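# Place the phone into its case and release

## Task

Get the phone seated inside its case so that it stays there on its own once the grippers are gone; anything held in place only by the robot does not count. Finish by opening the gripper and pulling the arms away.

## Robot and tools

Robot: two arms, left_arm and right_arm, each with a two-finger parallel gripper. Despite the names, left_arm sits on the +y side of the table (base near (-0.036, +0.276, 0) m) and right_arm on the -y side (base near (+0.036, -0.286, 0) m). 'Left' and 'right' do not refer to sides of any picture.

Frames: the scene frame has its origin on the table top midway between the arms, +z up, +x out over the table. Every result reports each gripper's end_effector_position (metres) and end_effector_quat_wxyz in this frame. That point lies between the finger pads, roughly 1 cm short of the fingertips. In a gripper's own axes, the fingers extend along +z and close along y. Reported hand positions may be slightly wrong, more so when an arm reaches far.

The 14-number row used by both motion tools: seven numbers for left_arm then seven for right_arm, each block being dx, dy, dz, rx, ry, rz, opening, all within [-1, 1]. Always send all 14, even if one arm should stay still. dx..rz are an offset, not a pose: they are expressed in that gripper's own axes and measured from its pose as last reported. Scale: 1.0 equals 0.6 m of translation or 180 degrees of rotation; rx, ry, rz form a single rotation vector. The opening is absolute, not an offset: +1 is fully open (0.094 m), -1 is shut.

execute_actions(actions): a list of actions run one after another. Each action is a table of up to 15 rows, one row per 1/30 s control step; if fewer rows are given, the last one is repeated to fill 15 steps. Each row is an offset from the gripper pose at the start of that action (for the first action, the pose in the latest result), not from the previous row. An empty list just returns state and images. Per step, the commanded pose is clamped to within 70 mm and 16 degrees of the measured pose, so large offsets need several actions; after an action the arm only carries on to its last clamped pose. Position wins over orientation when both cannot be met.

move(target, speed, blocking): target is one 14-number row, an offset from the last reported pose. The gripper travels in a straight line; both arms finish together, within 0.5 to 10 s (longer paths get cut at 10 s). speed is the top path speed in m/s, 0.002 to 0.5, default 0.25; rotation is capped at twice that value in rad/s. Motion does not avoid obstacles or the other arm, may overshoot speed near full extension, and lags its path. Faster contact hits harder, and aiming beyond a contact presses harder. The opening is sent when the move begins. With blocking=false you get a result after 0.5 s while motion continues; until a result shows the move ended, other moves and execute_actions are rejected, so use wait or stop. The result adds a 'move:' line: done, off_target, moving, held or fault, plus limits (paced = pose clipped; held = a check blocked some steps, after which the arm may speed up) and each gripper's remaining distance to its target.

wait(seconds): 0 to 10; lets the scene run with last commands held, returns early if a running move ends. stop(): brakes a running move (needs room; fingers keep moving). zoom_image(camera, region): region [x0, y0, x1, y1] in that camera's pixels, at most 504 by 504. Cameras: cam_head_left, cam_head_right, cam_high, cam_low (504x504), cam_left_wrist, cam_right_wrist (616x616, fisheye). read_manual(section) only returns licence text. finished_scene(scene): give the current scene number; irreversible, and the phone must already be resting in its case.

Result lines: the state line 'left_arm: … | right_arm: …'; 'Hand target' lines showing where the controller is steering each gripper; grip_measured, the finger opening on the same scale as the command; Joint positions (last value is opening in metres) and joint torques; step readings of end_effector_position with HELD marking steps where an arm's command was held back; 'pose unreachable' when the clearance check altered an arm's command; FAULT and MOTOR HOT / OVER-TEMPERATURE lines.

Practical points: arms tend to settle a centimetre or more low, and zero offsets let them sag further. To keep an arm in place, in the first call of a reply send the offset back to its desired pose, then zeros, raising the aim if it still droops. To grasp, command an opening below grip_measured; about 0.03 below holds firmly, less holds gently. Finger force tops out near 50 to 62 N per pad, weaker on parts under 2 mm thick. Holding loads heats motors; at 90 °C an arm is stopped for 10 s and at 100 °C it goes limp and falls. The simulation keeps running while you compose a reply.

Avoid: dropping or knocking any rigid object off the table (immediate failure), slamming, hard pushes, and letting the arms collide or press on each other (may end the scene). Loose objects may occasionally be nudged by an outside push. At the end, open the gripper and lift clear so the phone sits in the case unaided.

Each tool is called after "Emit:" as name([rows], argument=value, ...), one row to a line, values as JSON.

## Session

Emit:
execute_actions(actions=[])

Scene clock: 0.00 s.
left_arm: end_effector_position=(-0.0681, -0.1551, +0.1574) grip_measured=+1.000 end_effector_quat_wxyz=(-0.162, +0.175, +0.727, -0.644) | right_arm: end_effector_position=(+0.1724, -0.5917, +0.3278) grip_measured=+1.000 end_effector_quat_wxyz=(+0.049, +0.301, +0.875, -0.377)
Joint positions: left_arm=[-1.313  1.669  0.562  0.959  0.653 -1.49   0.094] | right_arm=[-1.025  1.473  1.79  -1.351  0.596 -0.356  0.094]
Joint velocities: left_arm=[ 0.007 -0.007 -0.012 -0.022 -0.007  0.007  0.   ] | right_arm=[-0.012 -0.007  0.002  0.051 -0.037  0.022  0.   ]
Joint torques (N m, as the arm reports them, + toward a larger angle): no reading
Hand target (left_arm): -0.068, -0.156, +0.159; -0.161, +0.177, +0.726, -0.645
Hand target (right_arm): +0.171, -0.592, +0.336; +0.059, +0.307, +0.868, -0.387

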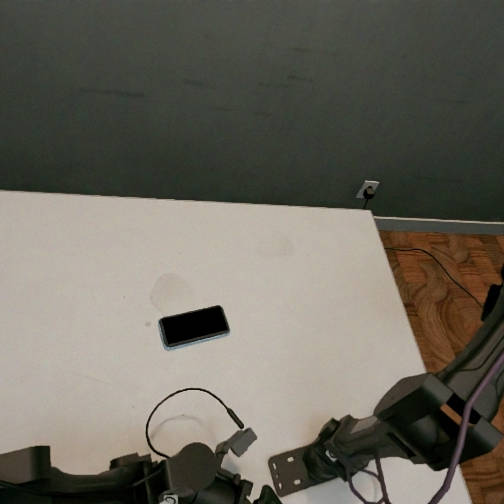

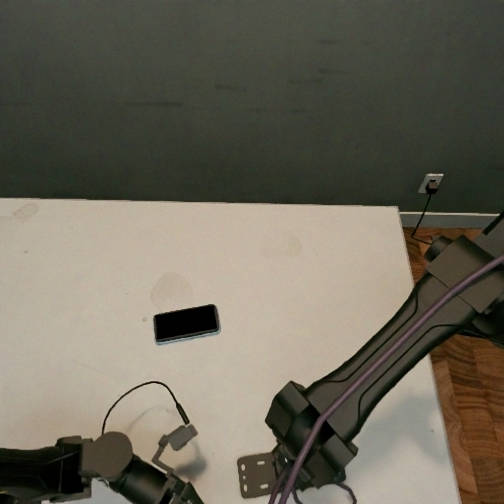

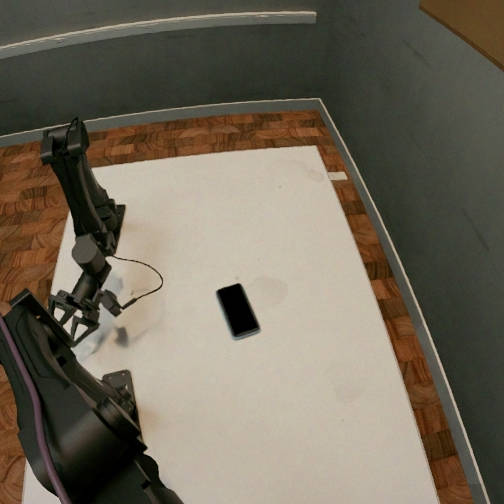

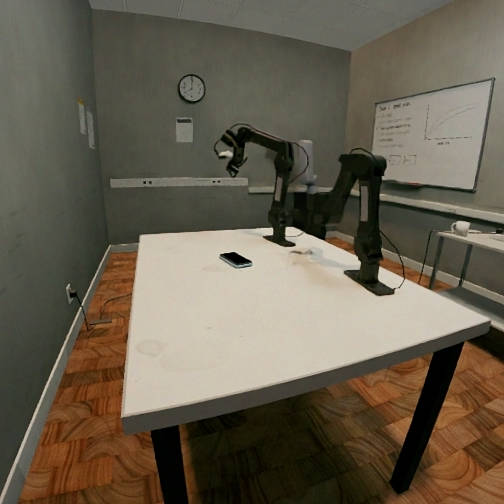

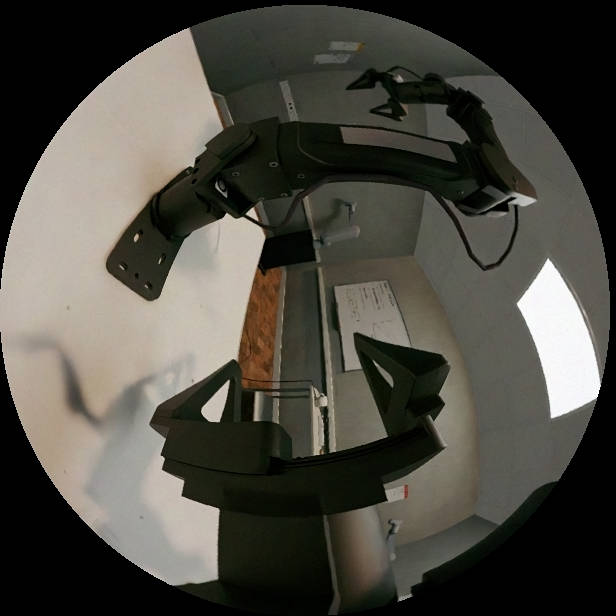

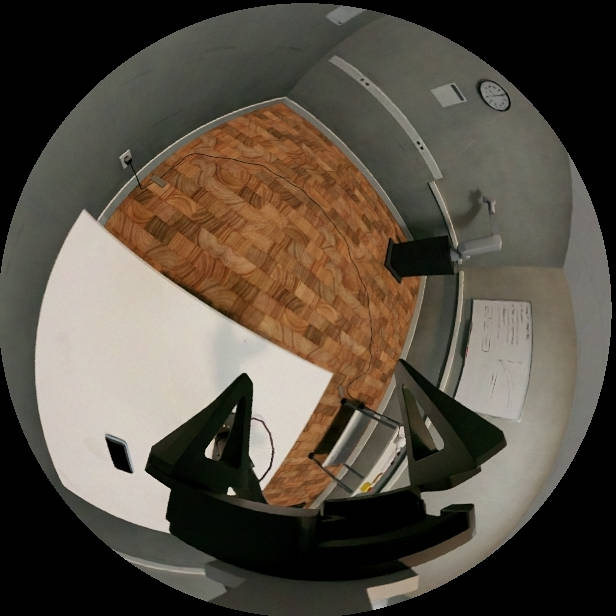

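Emit:
zoom_image(camera="cam_head_left", region=[140, 290, 250, 370])

Emit:
zoom_image(camera="cam_high", region=[190, 270, 290, 350])

Emit:
zoom_image(camera="cam_low", region=[200, 235, 280, 285])

Emit:
zoom_image(camera="cam_head_right", region=[135, 290, 245, 370])

Region (140, 290, 250, 370) of cam_head_left's 504x504 image, scaled by 4.582, with more detail than that image has; it fills the top 367 rows of this view, and the rest is white.

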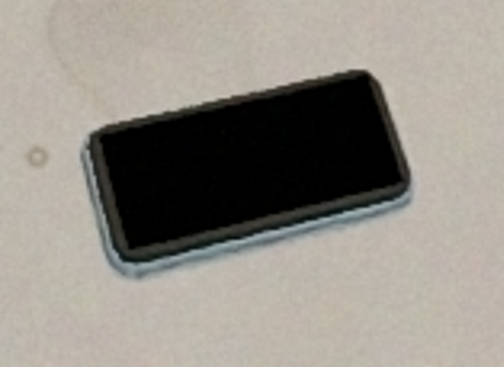

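Region (190, 270, 290, 350) of cam_high's 504x504 image, scaled by 5.040, with more detail than that image has; it fills the top 403 rows of this view, and the rest is white.

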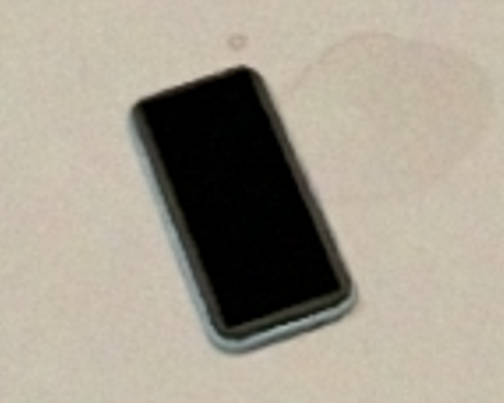

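Region (200, 235, 280, 285) of cam_low's 504x504 image, scaled by 6.300, with more detail than that image has; it fills the top 315 rows of this view, and the rest is white.

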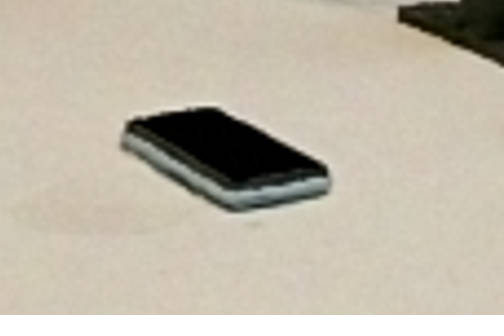

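Region (135, 290, 245, 370) of cam_head_right's 504x504 image, scaled by 4.582, with more detail than that image has; it fills the top 367 rows of this view, and the rest is white.

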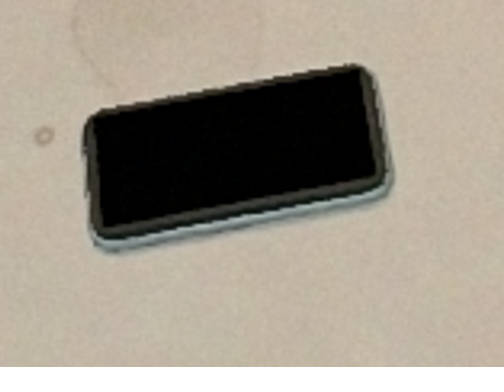

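Emit:
move(target=[-0.468,0.075,-0.531,-0.4336,0.1926,0.2214,1,0,0,0,0,0,0,1], speed=0.3)

Scene clock: 4.90 s.
left_arm: end_effector_position=(+0.3282, +0.0007, +0.1455) grip_measured=+1.000 end_effector_quat_wxyz=(+0.044, +0.609, +0.792, +0.004) | right_arm: end_effector_position=(+0.1724, -0.5917, +0.3278) grip_measured=+1.000 end_effector_quat_wxyz=(+0.049, +0.301, +0.875, -0.377)
Joint positions: left_arm=[-0.571  2.288  2.352 -1.545 -0.008  0.66   0.094] | right_arm=[-1.025  1.473  1.79  -1.351  0.596 -0.356  0.094]
Joint velocities: left_arm=[ 0.002 -0.002  0.017  0.081 -0.007  0.037  0.   ] | right_arm=[-0.007 -0.002  0.022  0.022  0.022 -0.11   0.   ]
Joint torques (N m, as the arm reports them, + toward a larger angle): left_arm=[  0.28 -14.03   9.93   0.39   0.03   0.13] | right_arm=[-0.13 -4.38  5.89  1.    0.31  0.  ]
Hand target (left_arm): +0.330, +0.003, +0.149; +0.044, +0.611, +0.790, +0.008
Hand target (right_arm): +0.172, -0.592, +0.328; +0.049, +0.301, +0.875, -0.377
Off the commanded pose (left_arm): 0.003 m, 5 deg.
Off the commanded pose (right_arm): 0.000 m, 0 deg.
joint sent to its limit (left arm) — the command would take joint 4 (wrist pitch) past its lower limit, so that joint was sent only as far as its limit.
move: off_target (left_arm)
camera_calibration (this result's frames):
cam_left_wrist: T_world_to_cam=[[-0.998483, -0.0541553, 0.00991315, 0.317935], [-0.0462683, 0.922996, 0.382019, -0.00143157], [-0.0298381, 0.380981, -0.924101, 0.269628], [0, 0, 0, 1]] pos_world=[0.325431, -0.0841838, 0.246558]

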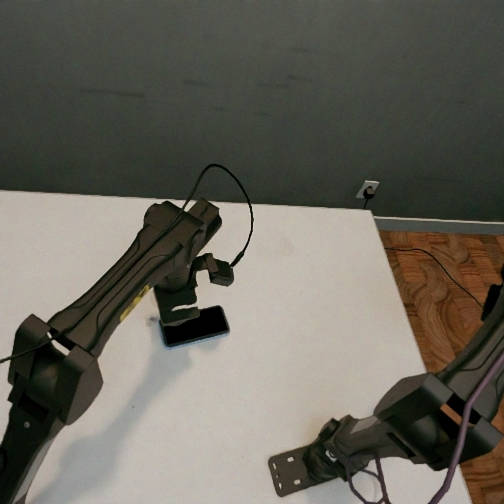

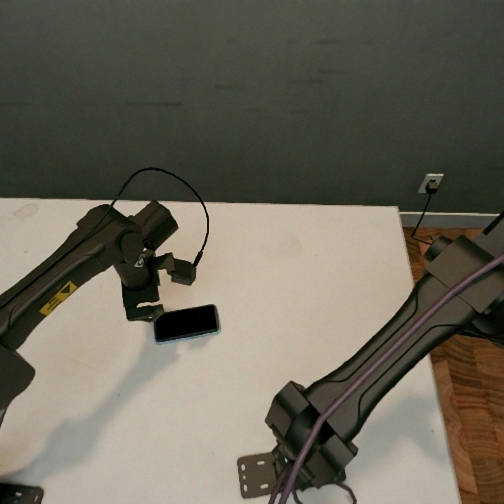

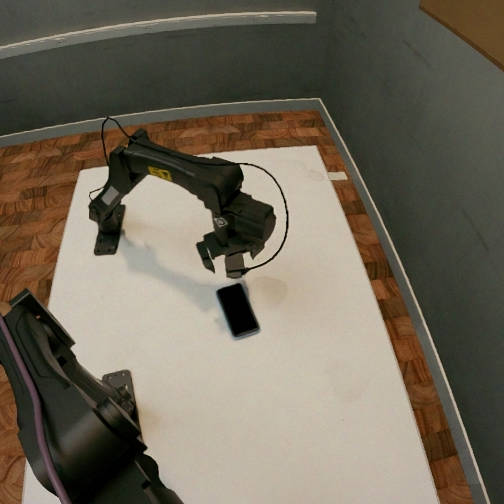

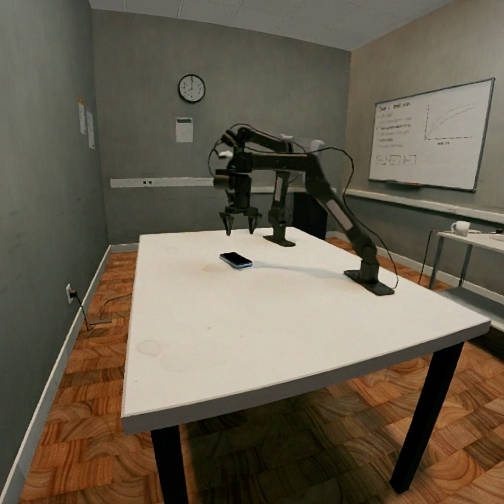

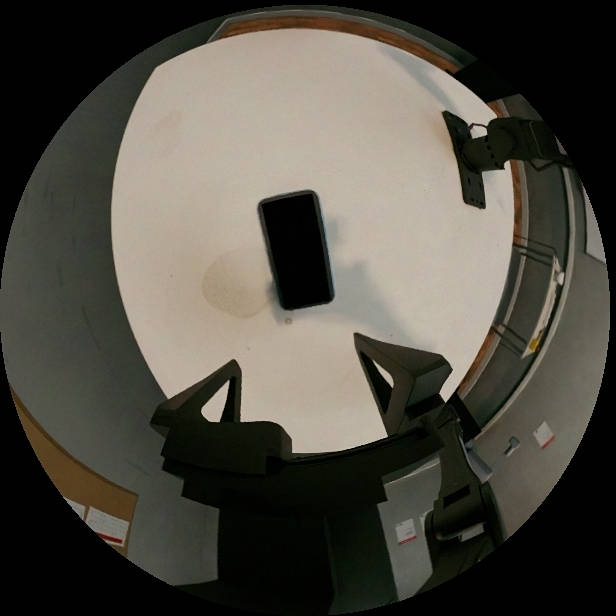

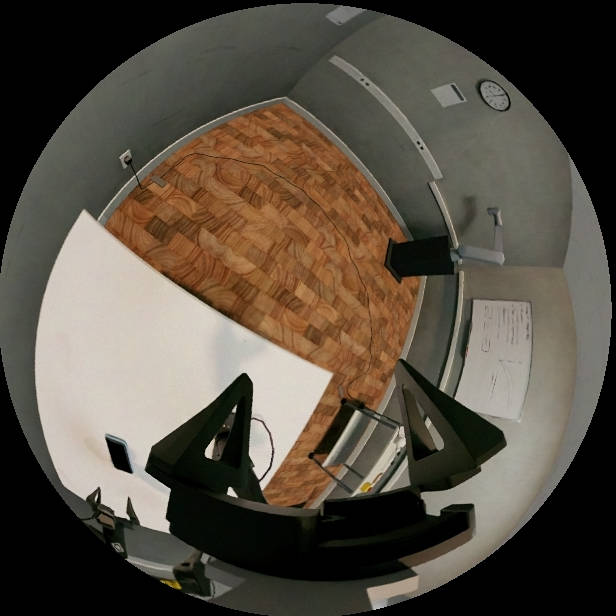

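Emit:
zoom_image(camera="cam_left_wrist", region=[230, 170, 380, 330])

Region (230, 170, 380, 330) of cam_left_wrist's 616x616 image, scaled by 3.150, with more detail than that image has; it fills the left 472 columns of this view, and the rest is white.

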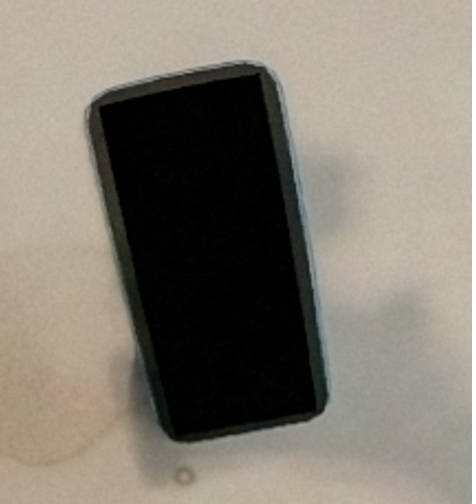

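Emit:
move(target=[-0.003,-0.027,0.141,0.019,0.021,0,0.17,0,0,0,0,0,0,1], speed=0.15)

Emit:
zoom_image(camera="cam_left_wrist", region=[200, 150, 450, 450])

Emit:
zoom_image(camera="cam_low", region=[190, 200, 290, 290])

Emit:
zoom_image(camera="cam_high", region=[180, 230, 300, 350])

Scene clock: 7.73 s.
left_arm: end_effector_position=(+0.3212, -0.0031, +0.0620) grip_measured=+0.172 end_effector_quat_wxyz=(-0.005, +0.610, +0.792, +0.005) | right_arm: end_effector_position=(+0.1724, -0.5917, +0.3278) grip_measured=+1.000 end_effector_quat_wxyz=(+0.049, +0.301, +0.875, -0.377)
Joint positions: left_arm=[-0.588  2.338  2.104 -1.347 -0.01   0.642  0.055] | right_arm=[-1.025  1.473  1.79  -1.351  0.596 -0.356  0.094]
Joint velocities: left_arm=[-0.017  0.002  0.002 -0.066 -0.037 -0.022  0.001] | right_arm=[-0.017 -0.012 -0.002  0.051 -0.007 -0.007  0.   ]
Joint torques (N m, as the arm reports them, + toward a larger angle): left_arm=[ -0.57 -15.57   6.3    0.59   0.09  -0.13] | right_arm=[-0.14 -4.39  5.94  1.01  0.32  0.  ]
Hand target (left_arm): +0.319, -0.008, +0.060; -0.000, +0.610, +0.793, +0.000
Hand target (right_arm): +0.172, -0.592, +0.328; +0.049, +0.301, +0.875, -0.377
Off the commanded pose (left_arm): 0.007 m, 1 deg.
Off the commanded pose (right_arm): 0.000 m, 0 deg.
move: done
camera_calibration (this result's frames):
cam_left_wrist: T_world_to_cam=[[-0.994888, -0.0578307, 0.0827811, 0.30588], [-0.015576, 0.897845, 0.440035, 0.0200703], [-0.0997722, 0.436497, -0.894157, 0.214558], [0, 0, 0, 1]] pos_world=[0.326036, -0.0939844, 0.157695]

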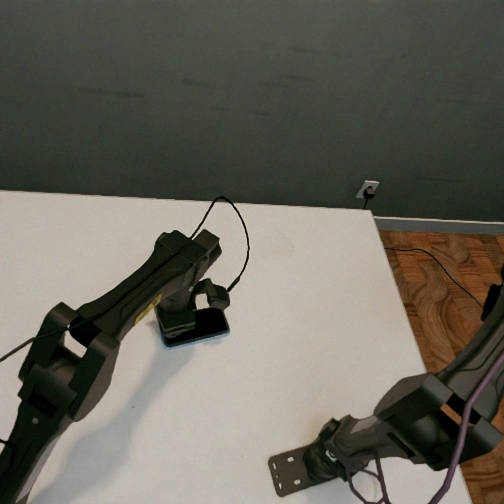

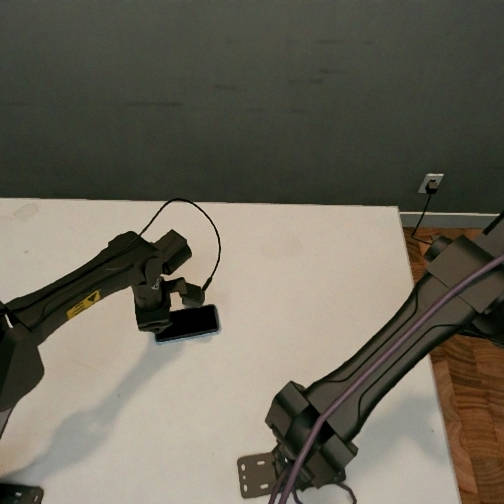

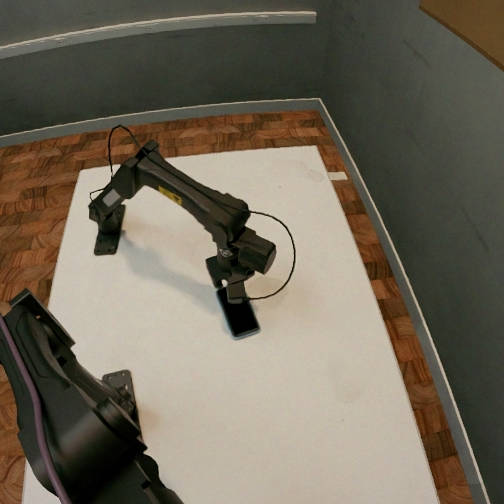

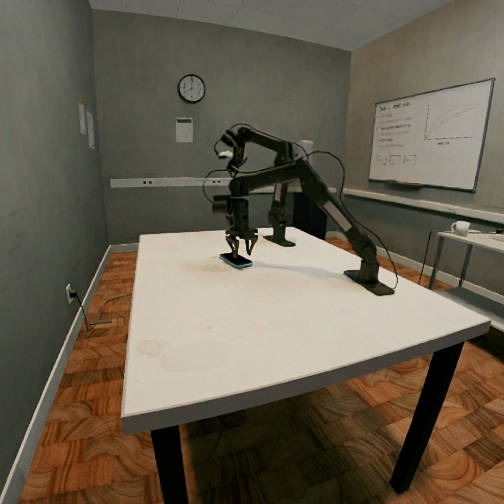

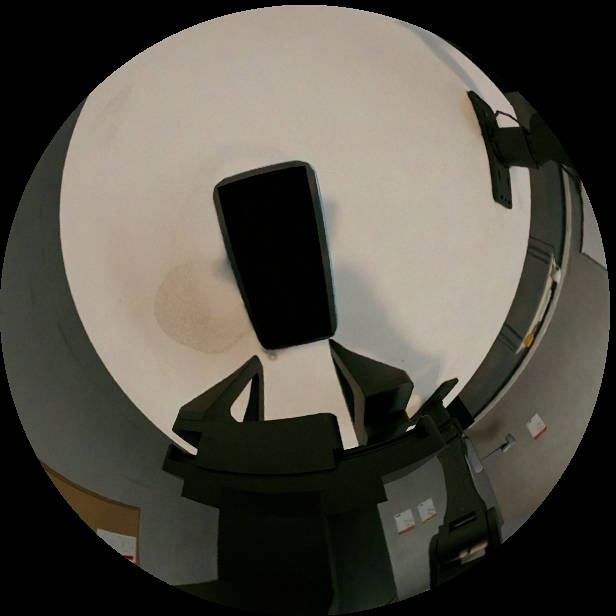

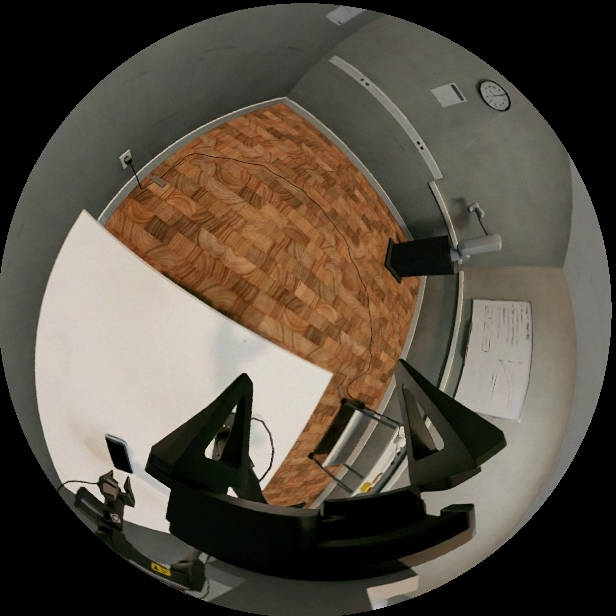

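Region (200, 150, 450, 450) of cam_left_wrist's 616x616 image, scaled by 1.680, with more detail than that image has.

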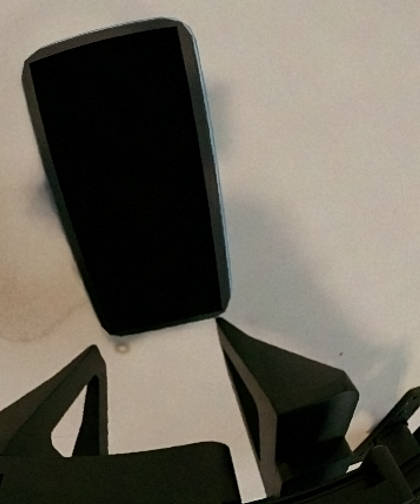

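Region (190, 200, 290, 290) of cam_low's 504x504 image, scaled by 5.040, with more detail than that image has; it fills the top 454 rows of this view, and the rest is white.

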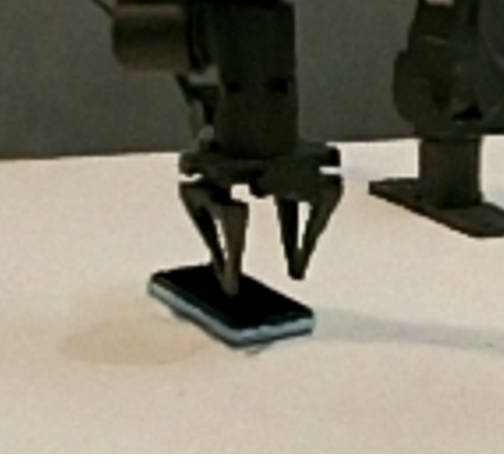

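Region (180, 230, 300, 350) of cam_high's 504x504 image, scaled by 4.200, with more detail than that image has.

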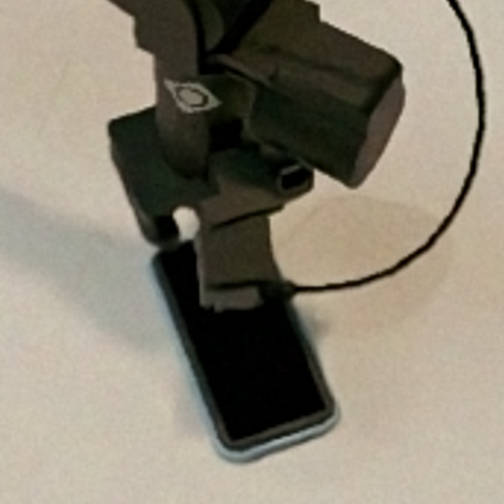

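Emit:
move(target=[-0.001,-0.009,0.042,0,0,0,0.17,0,0,0,0,0,0,1], speed=0.06)

Emit:
zoom_image(camera="cam_left_wrist", region=[200, 200, 420, 420])

Emit:
zoom_image(camera="cam_low", region=[200, 225, 280, 285])

Scene clock: 8.90 s.
left_arm: end_effector_position=(+0.3159, +0.0012, +0.0393) grip_measured=+0.172 end_effector_quat_wxyz=(-0.017, +0.609, +0.793, +0.005) | right_arm: end_effector_position=(+0.1724, -0.5917, +0.3278) grip_measured=+1.000 end_effector_quat_wxyz=(+0.049, +0.301, +0.875, -0.377)
Joint positions: left_arm=[-0.588  2.338  2.013 -1.28  -0.01   0.64   0.055] | right_arm=[-1.025  1.473  1.79  -1.351  0.596 -0.356  0.094]
Joint velocities: left_arm=[ 0.002 -0.007  0.022  0.007  0.037 -0.037 -0.   ] | right_arm=[ 0.007 -0.007 -0.002  0.022  0.066  0.007  0.   ]
Joint torques (N m, as the arm reports them, + toward a larger angle): left_arm=[ -0.69 -16.2    5.35   0.71   0.03  -0.14] | right_arm=[-0.02 -4.57  5.97  0.99  0.36 -0.04]
Hand target (left_arm): +0.316, -0.004, +0.037; -0.005, +0.610, +0.792, +0.005
Hand target (right_arm): +0.172, -0.592, +0.328; +0.049, +0.301, +0.875, -0.377
Off the commanded pose (left_arm): 0.006 m, 1 deg.
Off the commanded pose (right_arm): 0.000 m, 0 deg.
move: done
camera_calibration (this result's frames):
cam_left_wrist: T_world_to_cam=[[-0.993029, -0.0614754, 0.100567, 0.301381], [-0.00922639, 0.891138, 0.453638, 0.0236403], [-0.117507, 0.449548, -0.885494, 0.197073], [0, 0, 0, 1]] pos_world=[0.322655, -0.0911328, 0.133473]

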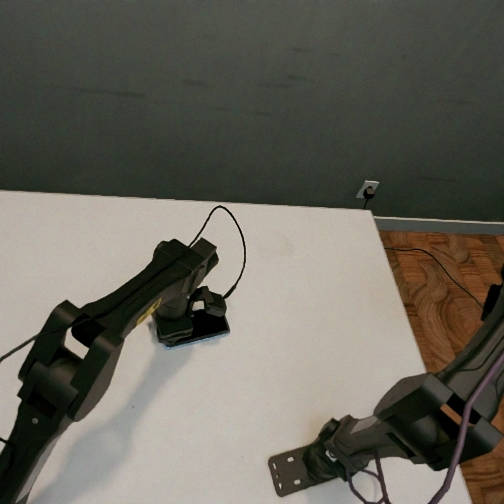

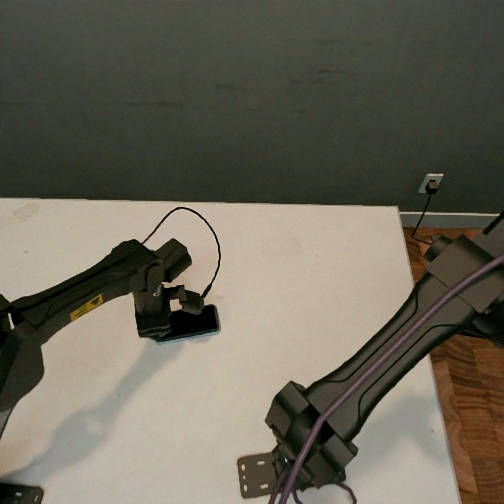

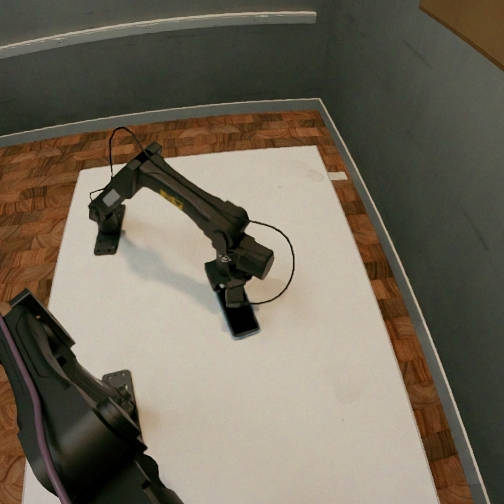

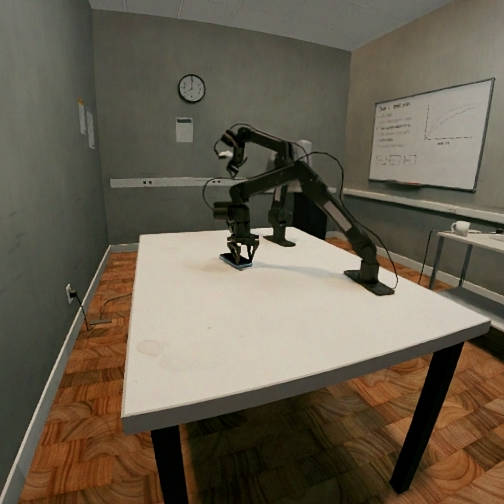

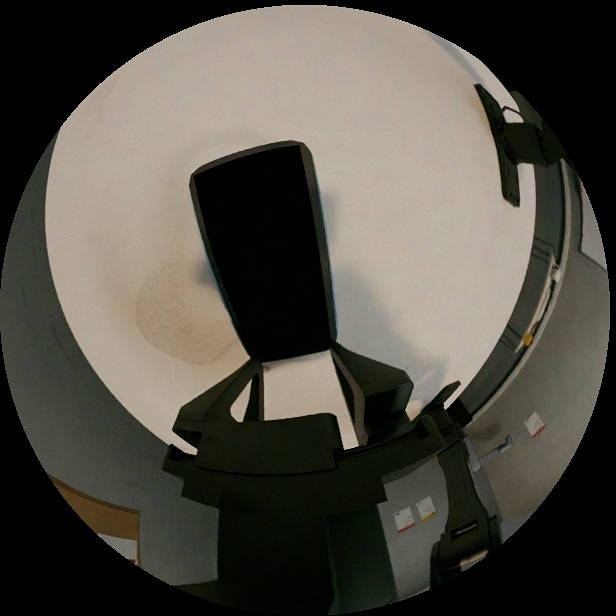

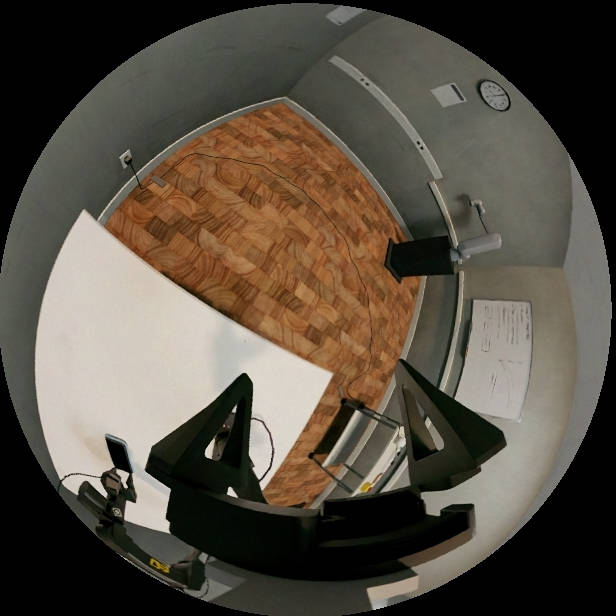

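Region (200, 200, 420, 420) of cam_left_wrist's 616x616 image, scaled by 2.291, with more detail than that image has.

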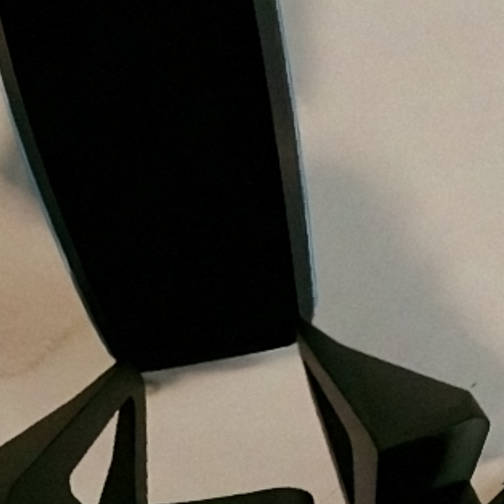

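Region (200, 225, 280, 285) of cam_low's 504x504 image, scaled by 6.300, with more detail than that image has; it fills the top 378 rows of this view, and the rest is white.

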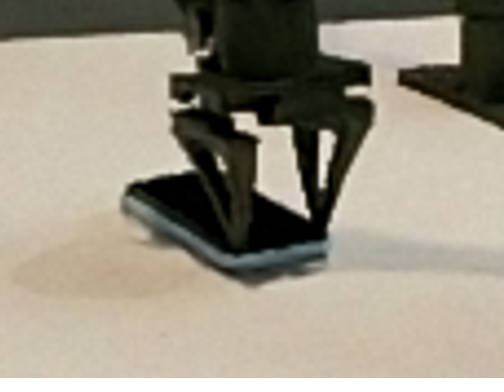

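Emit:
move(target=[-0.028,0,-0.004,0,0,0,0.1,0,0,0,0,0,0,1], speed=0.06)

Emit:
move(target=[0,0,0.035,0,0,0,0.1,0,0,0,0,0,0,1], speed=0.02)

Emit:
zoom_image(camera="cam_low", region=[200, 225, 280, 285])

Emit:
zoom_image(camera="cam_left_wrist", region=[180, 120, 420, 420])

Scene clock: 9.90 s.
left_arm: end_effector_position=(+0.3226, -0.0089, +0.0401) grip_measured=+0.102 end_effector_quat_wxyz=(-0.014, +0.608, +0.794, +0.009) | right_arm: end_effector_position=(+0.1724, -0.5917, +0.3278) grip_measured=+1.000 end_effector_quat_wxyz=(+0.049, +0.301, +0.875, -0.377)
Joint positions: left_arm=[-0.598  2.39   2.109 -1.318 -0.017  0.626  0.052] | right_arm=[-1.025  1.473  1.79  -1.351  0.596 -0.356  0.094]
Joint velocities: left_arm=[ 0.017  0.007 -0.002 -0.022  0.007 -0.081 -0.001] | right_arm=[0.002 0.012 0.002 0.022 0.007 0.022 0.   ]
Joint torques (N m, as the arm reports them, + toward a larger angle): left_arm=[ -0.75 -14.23   9.7    0.23   0.08  -0.08] | right_arm=[-0.1  -4.51  5.92  1.    0.31  0.  ]
Hand target (left_arm): +0.320, -0.015, +0.041; -0.016, +0.609, +0.793, +0.005
Hand target (right_arm): +0.172, -0.592, +0.328; +0.049, +0.301, +0.875, -0.377
Off the commanded pose (left_arm): 0.007 m, 1 deg.
Off the commanded pose (right_arm): 0.000 m, 0 deg.
move: done
camera_calibration (this result's frames):
cam_left_wrist: T_world_to_cam=[[-0.993602, -0.0649115, 0.0924194, 0.307868], [-0.0157571, 0.889998, 0.455692, 0.0343531], [-0.111833, 0.45132, -0.885327, 0.20133], [0, 0, 0, 1]] pos_world=[0.328955, -0.101454, 0.134136]

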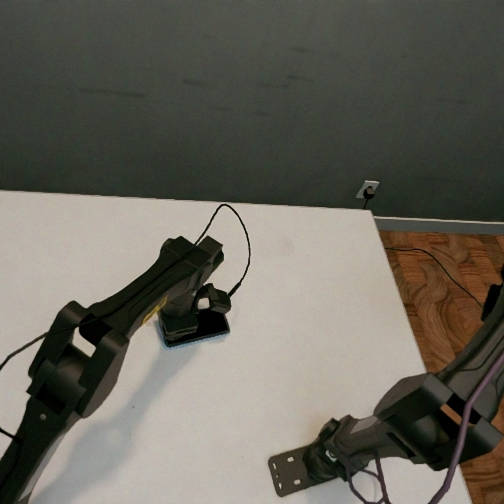

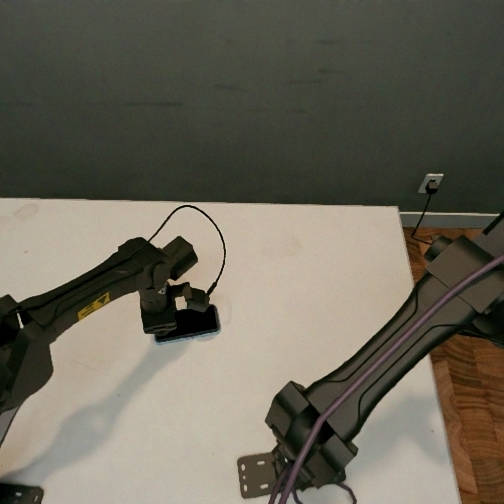

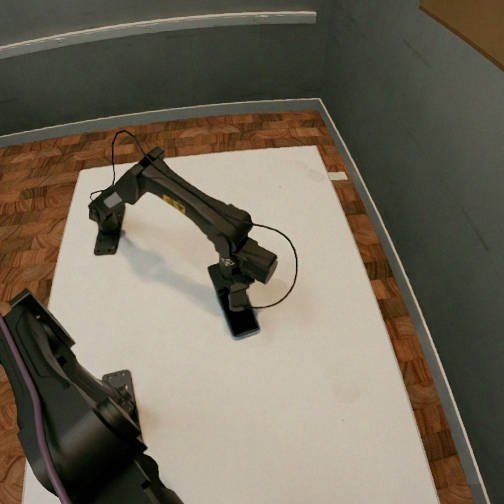

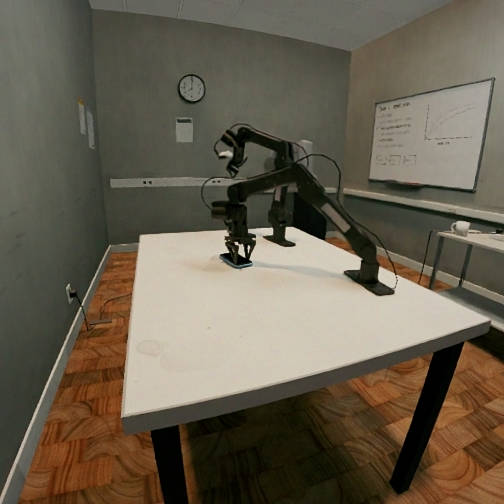

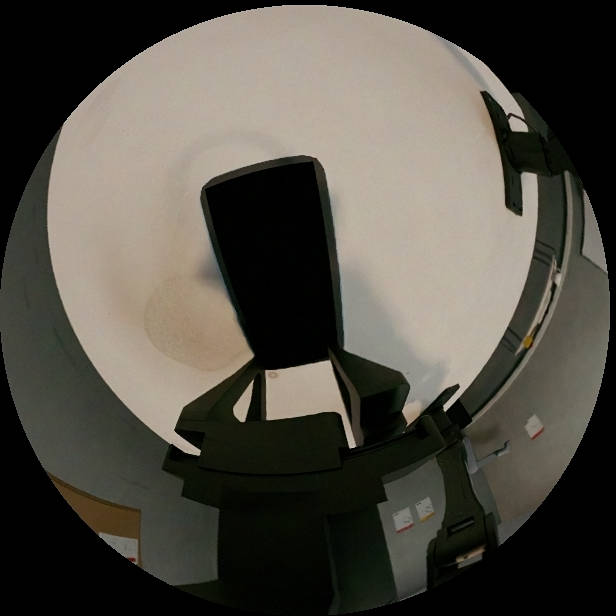

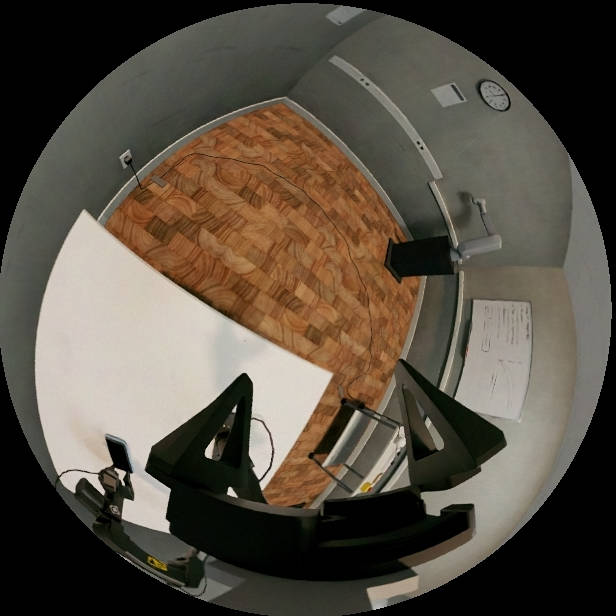

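Scene clock: 11.17 s.
left_arm: end_effector_position=(+0.3231, -0.0092, +0.0342) grip_measured=+0.101 end_effector_quat_wxyz=(-0.009, +0.608, +0.794, +0.009) | right_arm: end_effector_position=(+0.1724, -0.5917, +0.3278) grip_measured=+1.000 end_effector_quat_wxyz=(+0.049, +0.301, +0.875, -0.377)
Joint positions: left_arm=[-0.598  2.382  2.071 -1.279 -0.017  0.625  0.052] | right_arm=[-1.025  1.473  1.79  -1.351  0.596 -0.356  0.094]
Joint velocities: left_arm=[ 0.022 -0.007 -0.007 -0.022 -0.022 -0.022 -0.   ] | right_arm=[ 0.002 -0.002  0.002  0.022 -0.081 -0.037  0.   ]
Joint torques (N m, as the arm reports them, + toward a larger angle): left_arm=[ -0.08 -14.56   4.02   0.76  -0.02   0.  ] | right_arm=[-0.13 -4.49  5.95  1.    0.31  0.  ]
Hand target (left_arm): +0.322, -0.008, +0.019; -0.015, +0.607, +0.794, +0.009
Hand target (right_arm): +0.172, -0.592, +0.328; +0.049, +0.301, +0.875, -0.377
Off the commanded pose (left_arm): 0.015 m, 1 deg.
Off the commanded pose (right_arm): 0.000 m, 0 deg.
move: off_target (left_arm)
camera_calibration (this result's frames):
cam_left_wrist: T_world_to_cam=[[-0.994258, -0.0647751, 0.0851726, 0.309292], [-0.0195608, 0.892575, 0.450475, 0.038723], [-0.105202, 0.446222, -0.888717, 0.194189], [0, 0, 0, 1]] pos_world=[0.328703, -0.10118, 0.128792]

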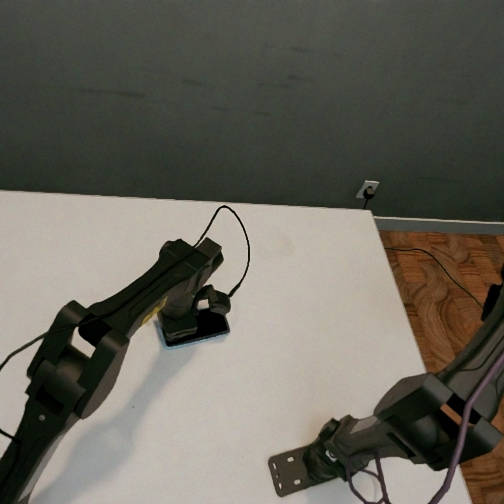

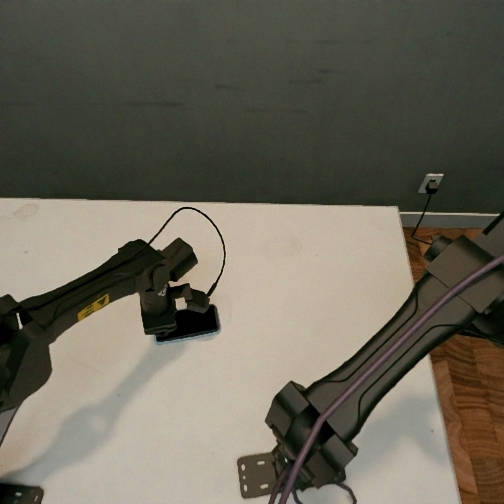

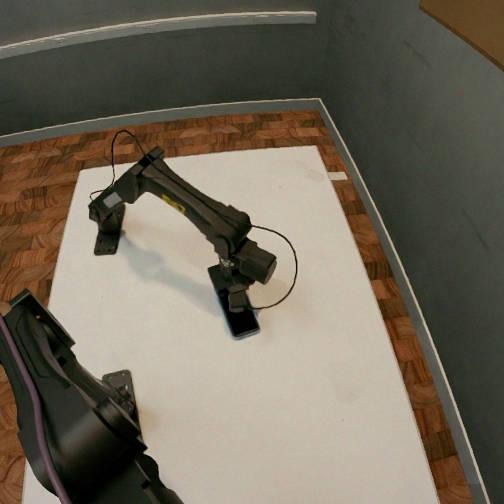

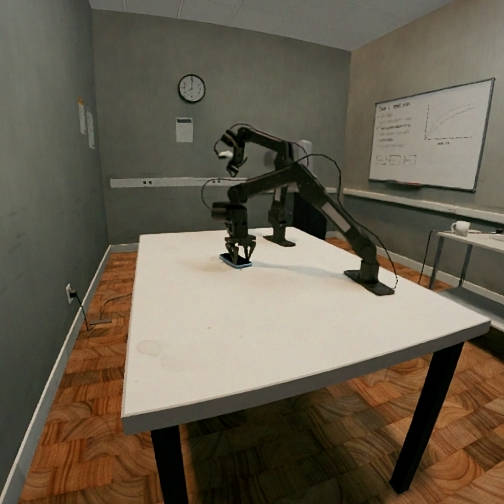

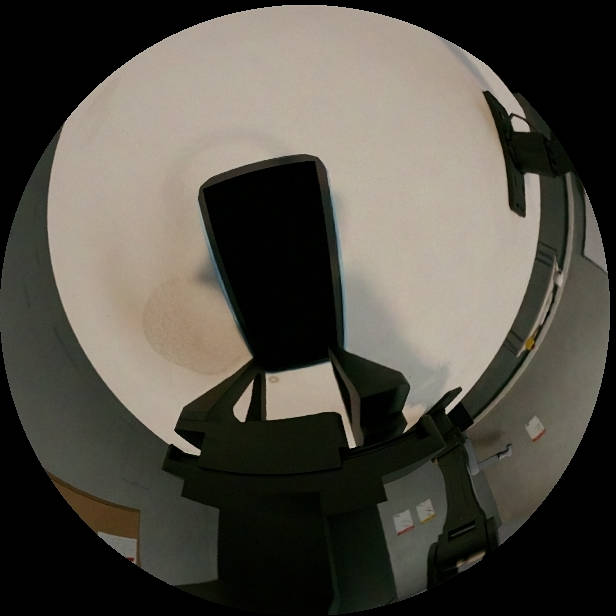

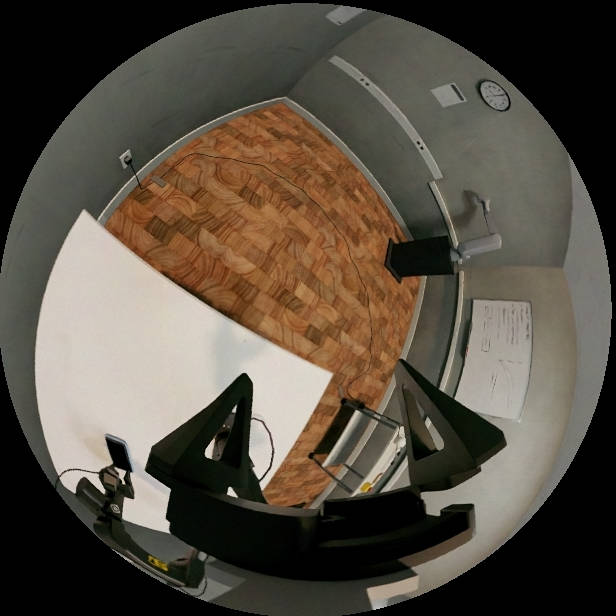

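Region (200, 225, 280, 285) of cam_low's 504x504 image, scaled by 6.300, with more detail than that image has; it fills the top 378 rows of this view, and the rest is white.

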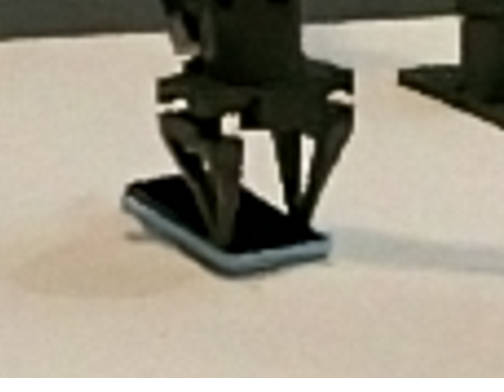

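Region (180, 120, 420, 420) of cam_left_wrist's 616x616 image, scaled by 1.680, with more detail than that image has; it fills the left 403 columns of this view, and the rest is white.

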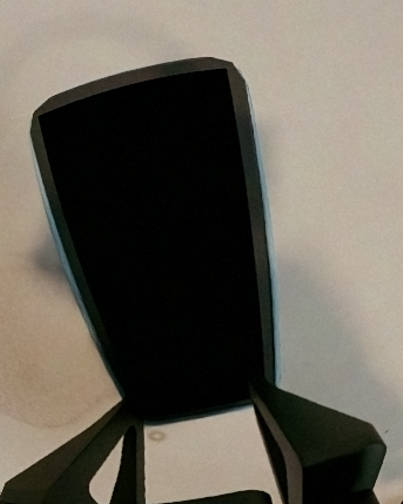

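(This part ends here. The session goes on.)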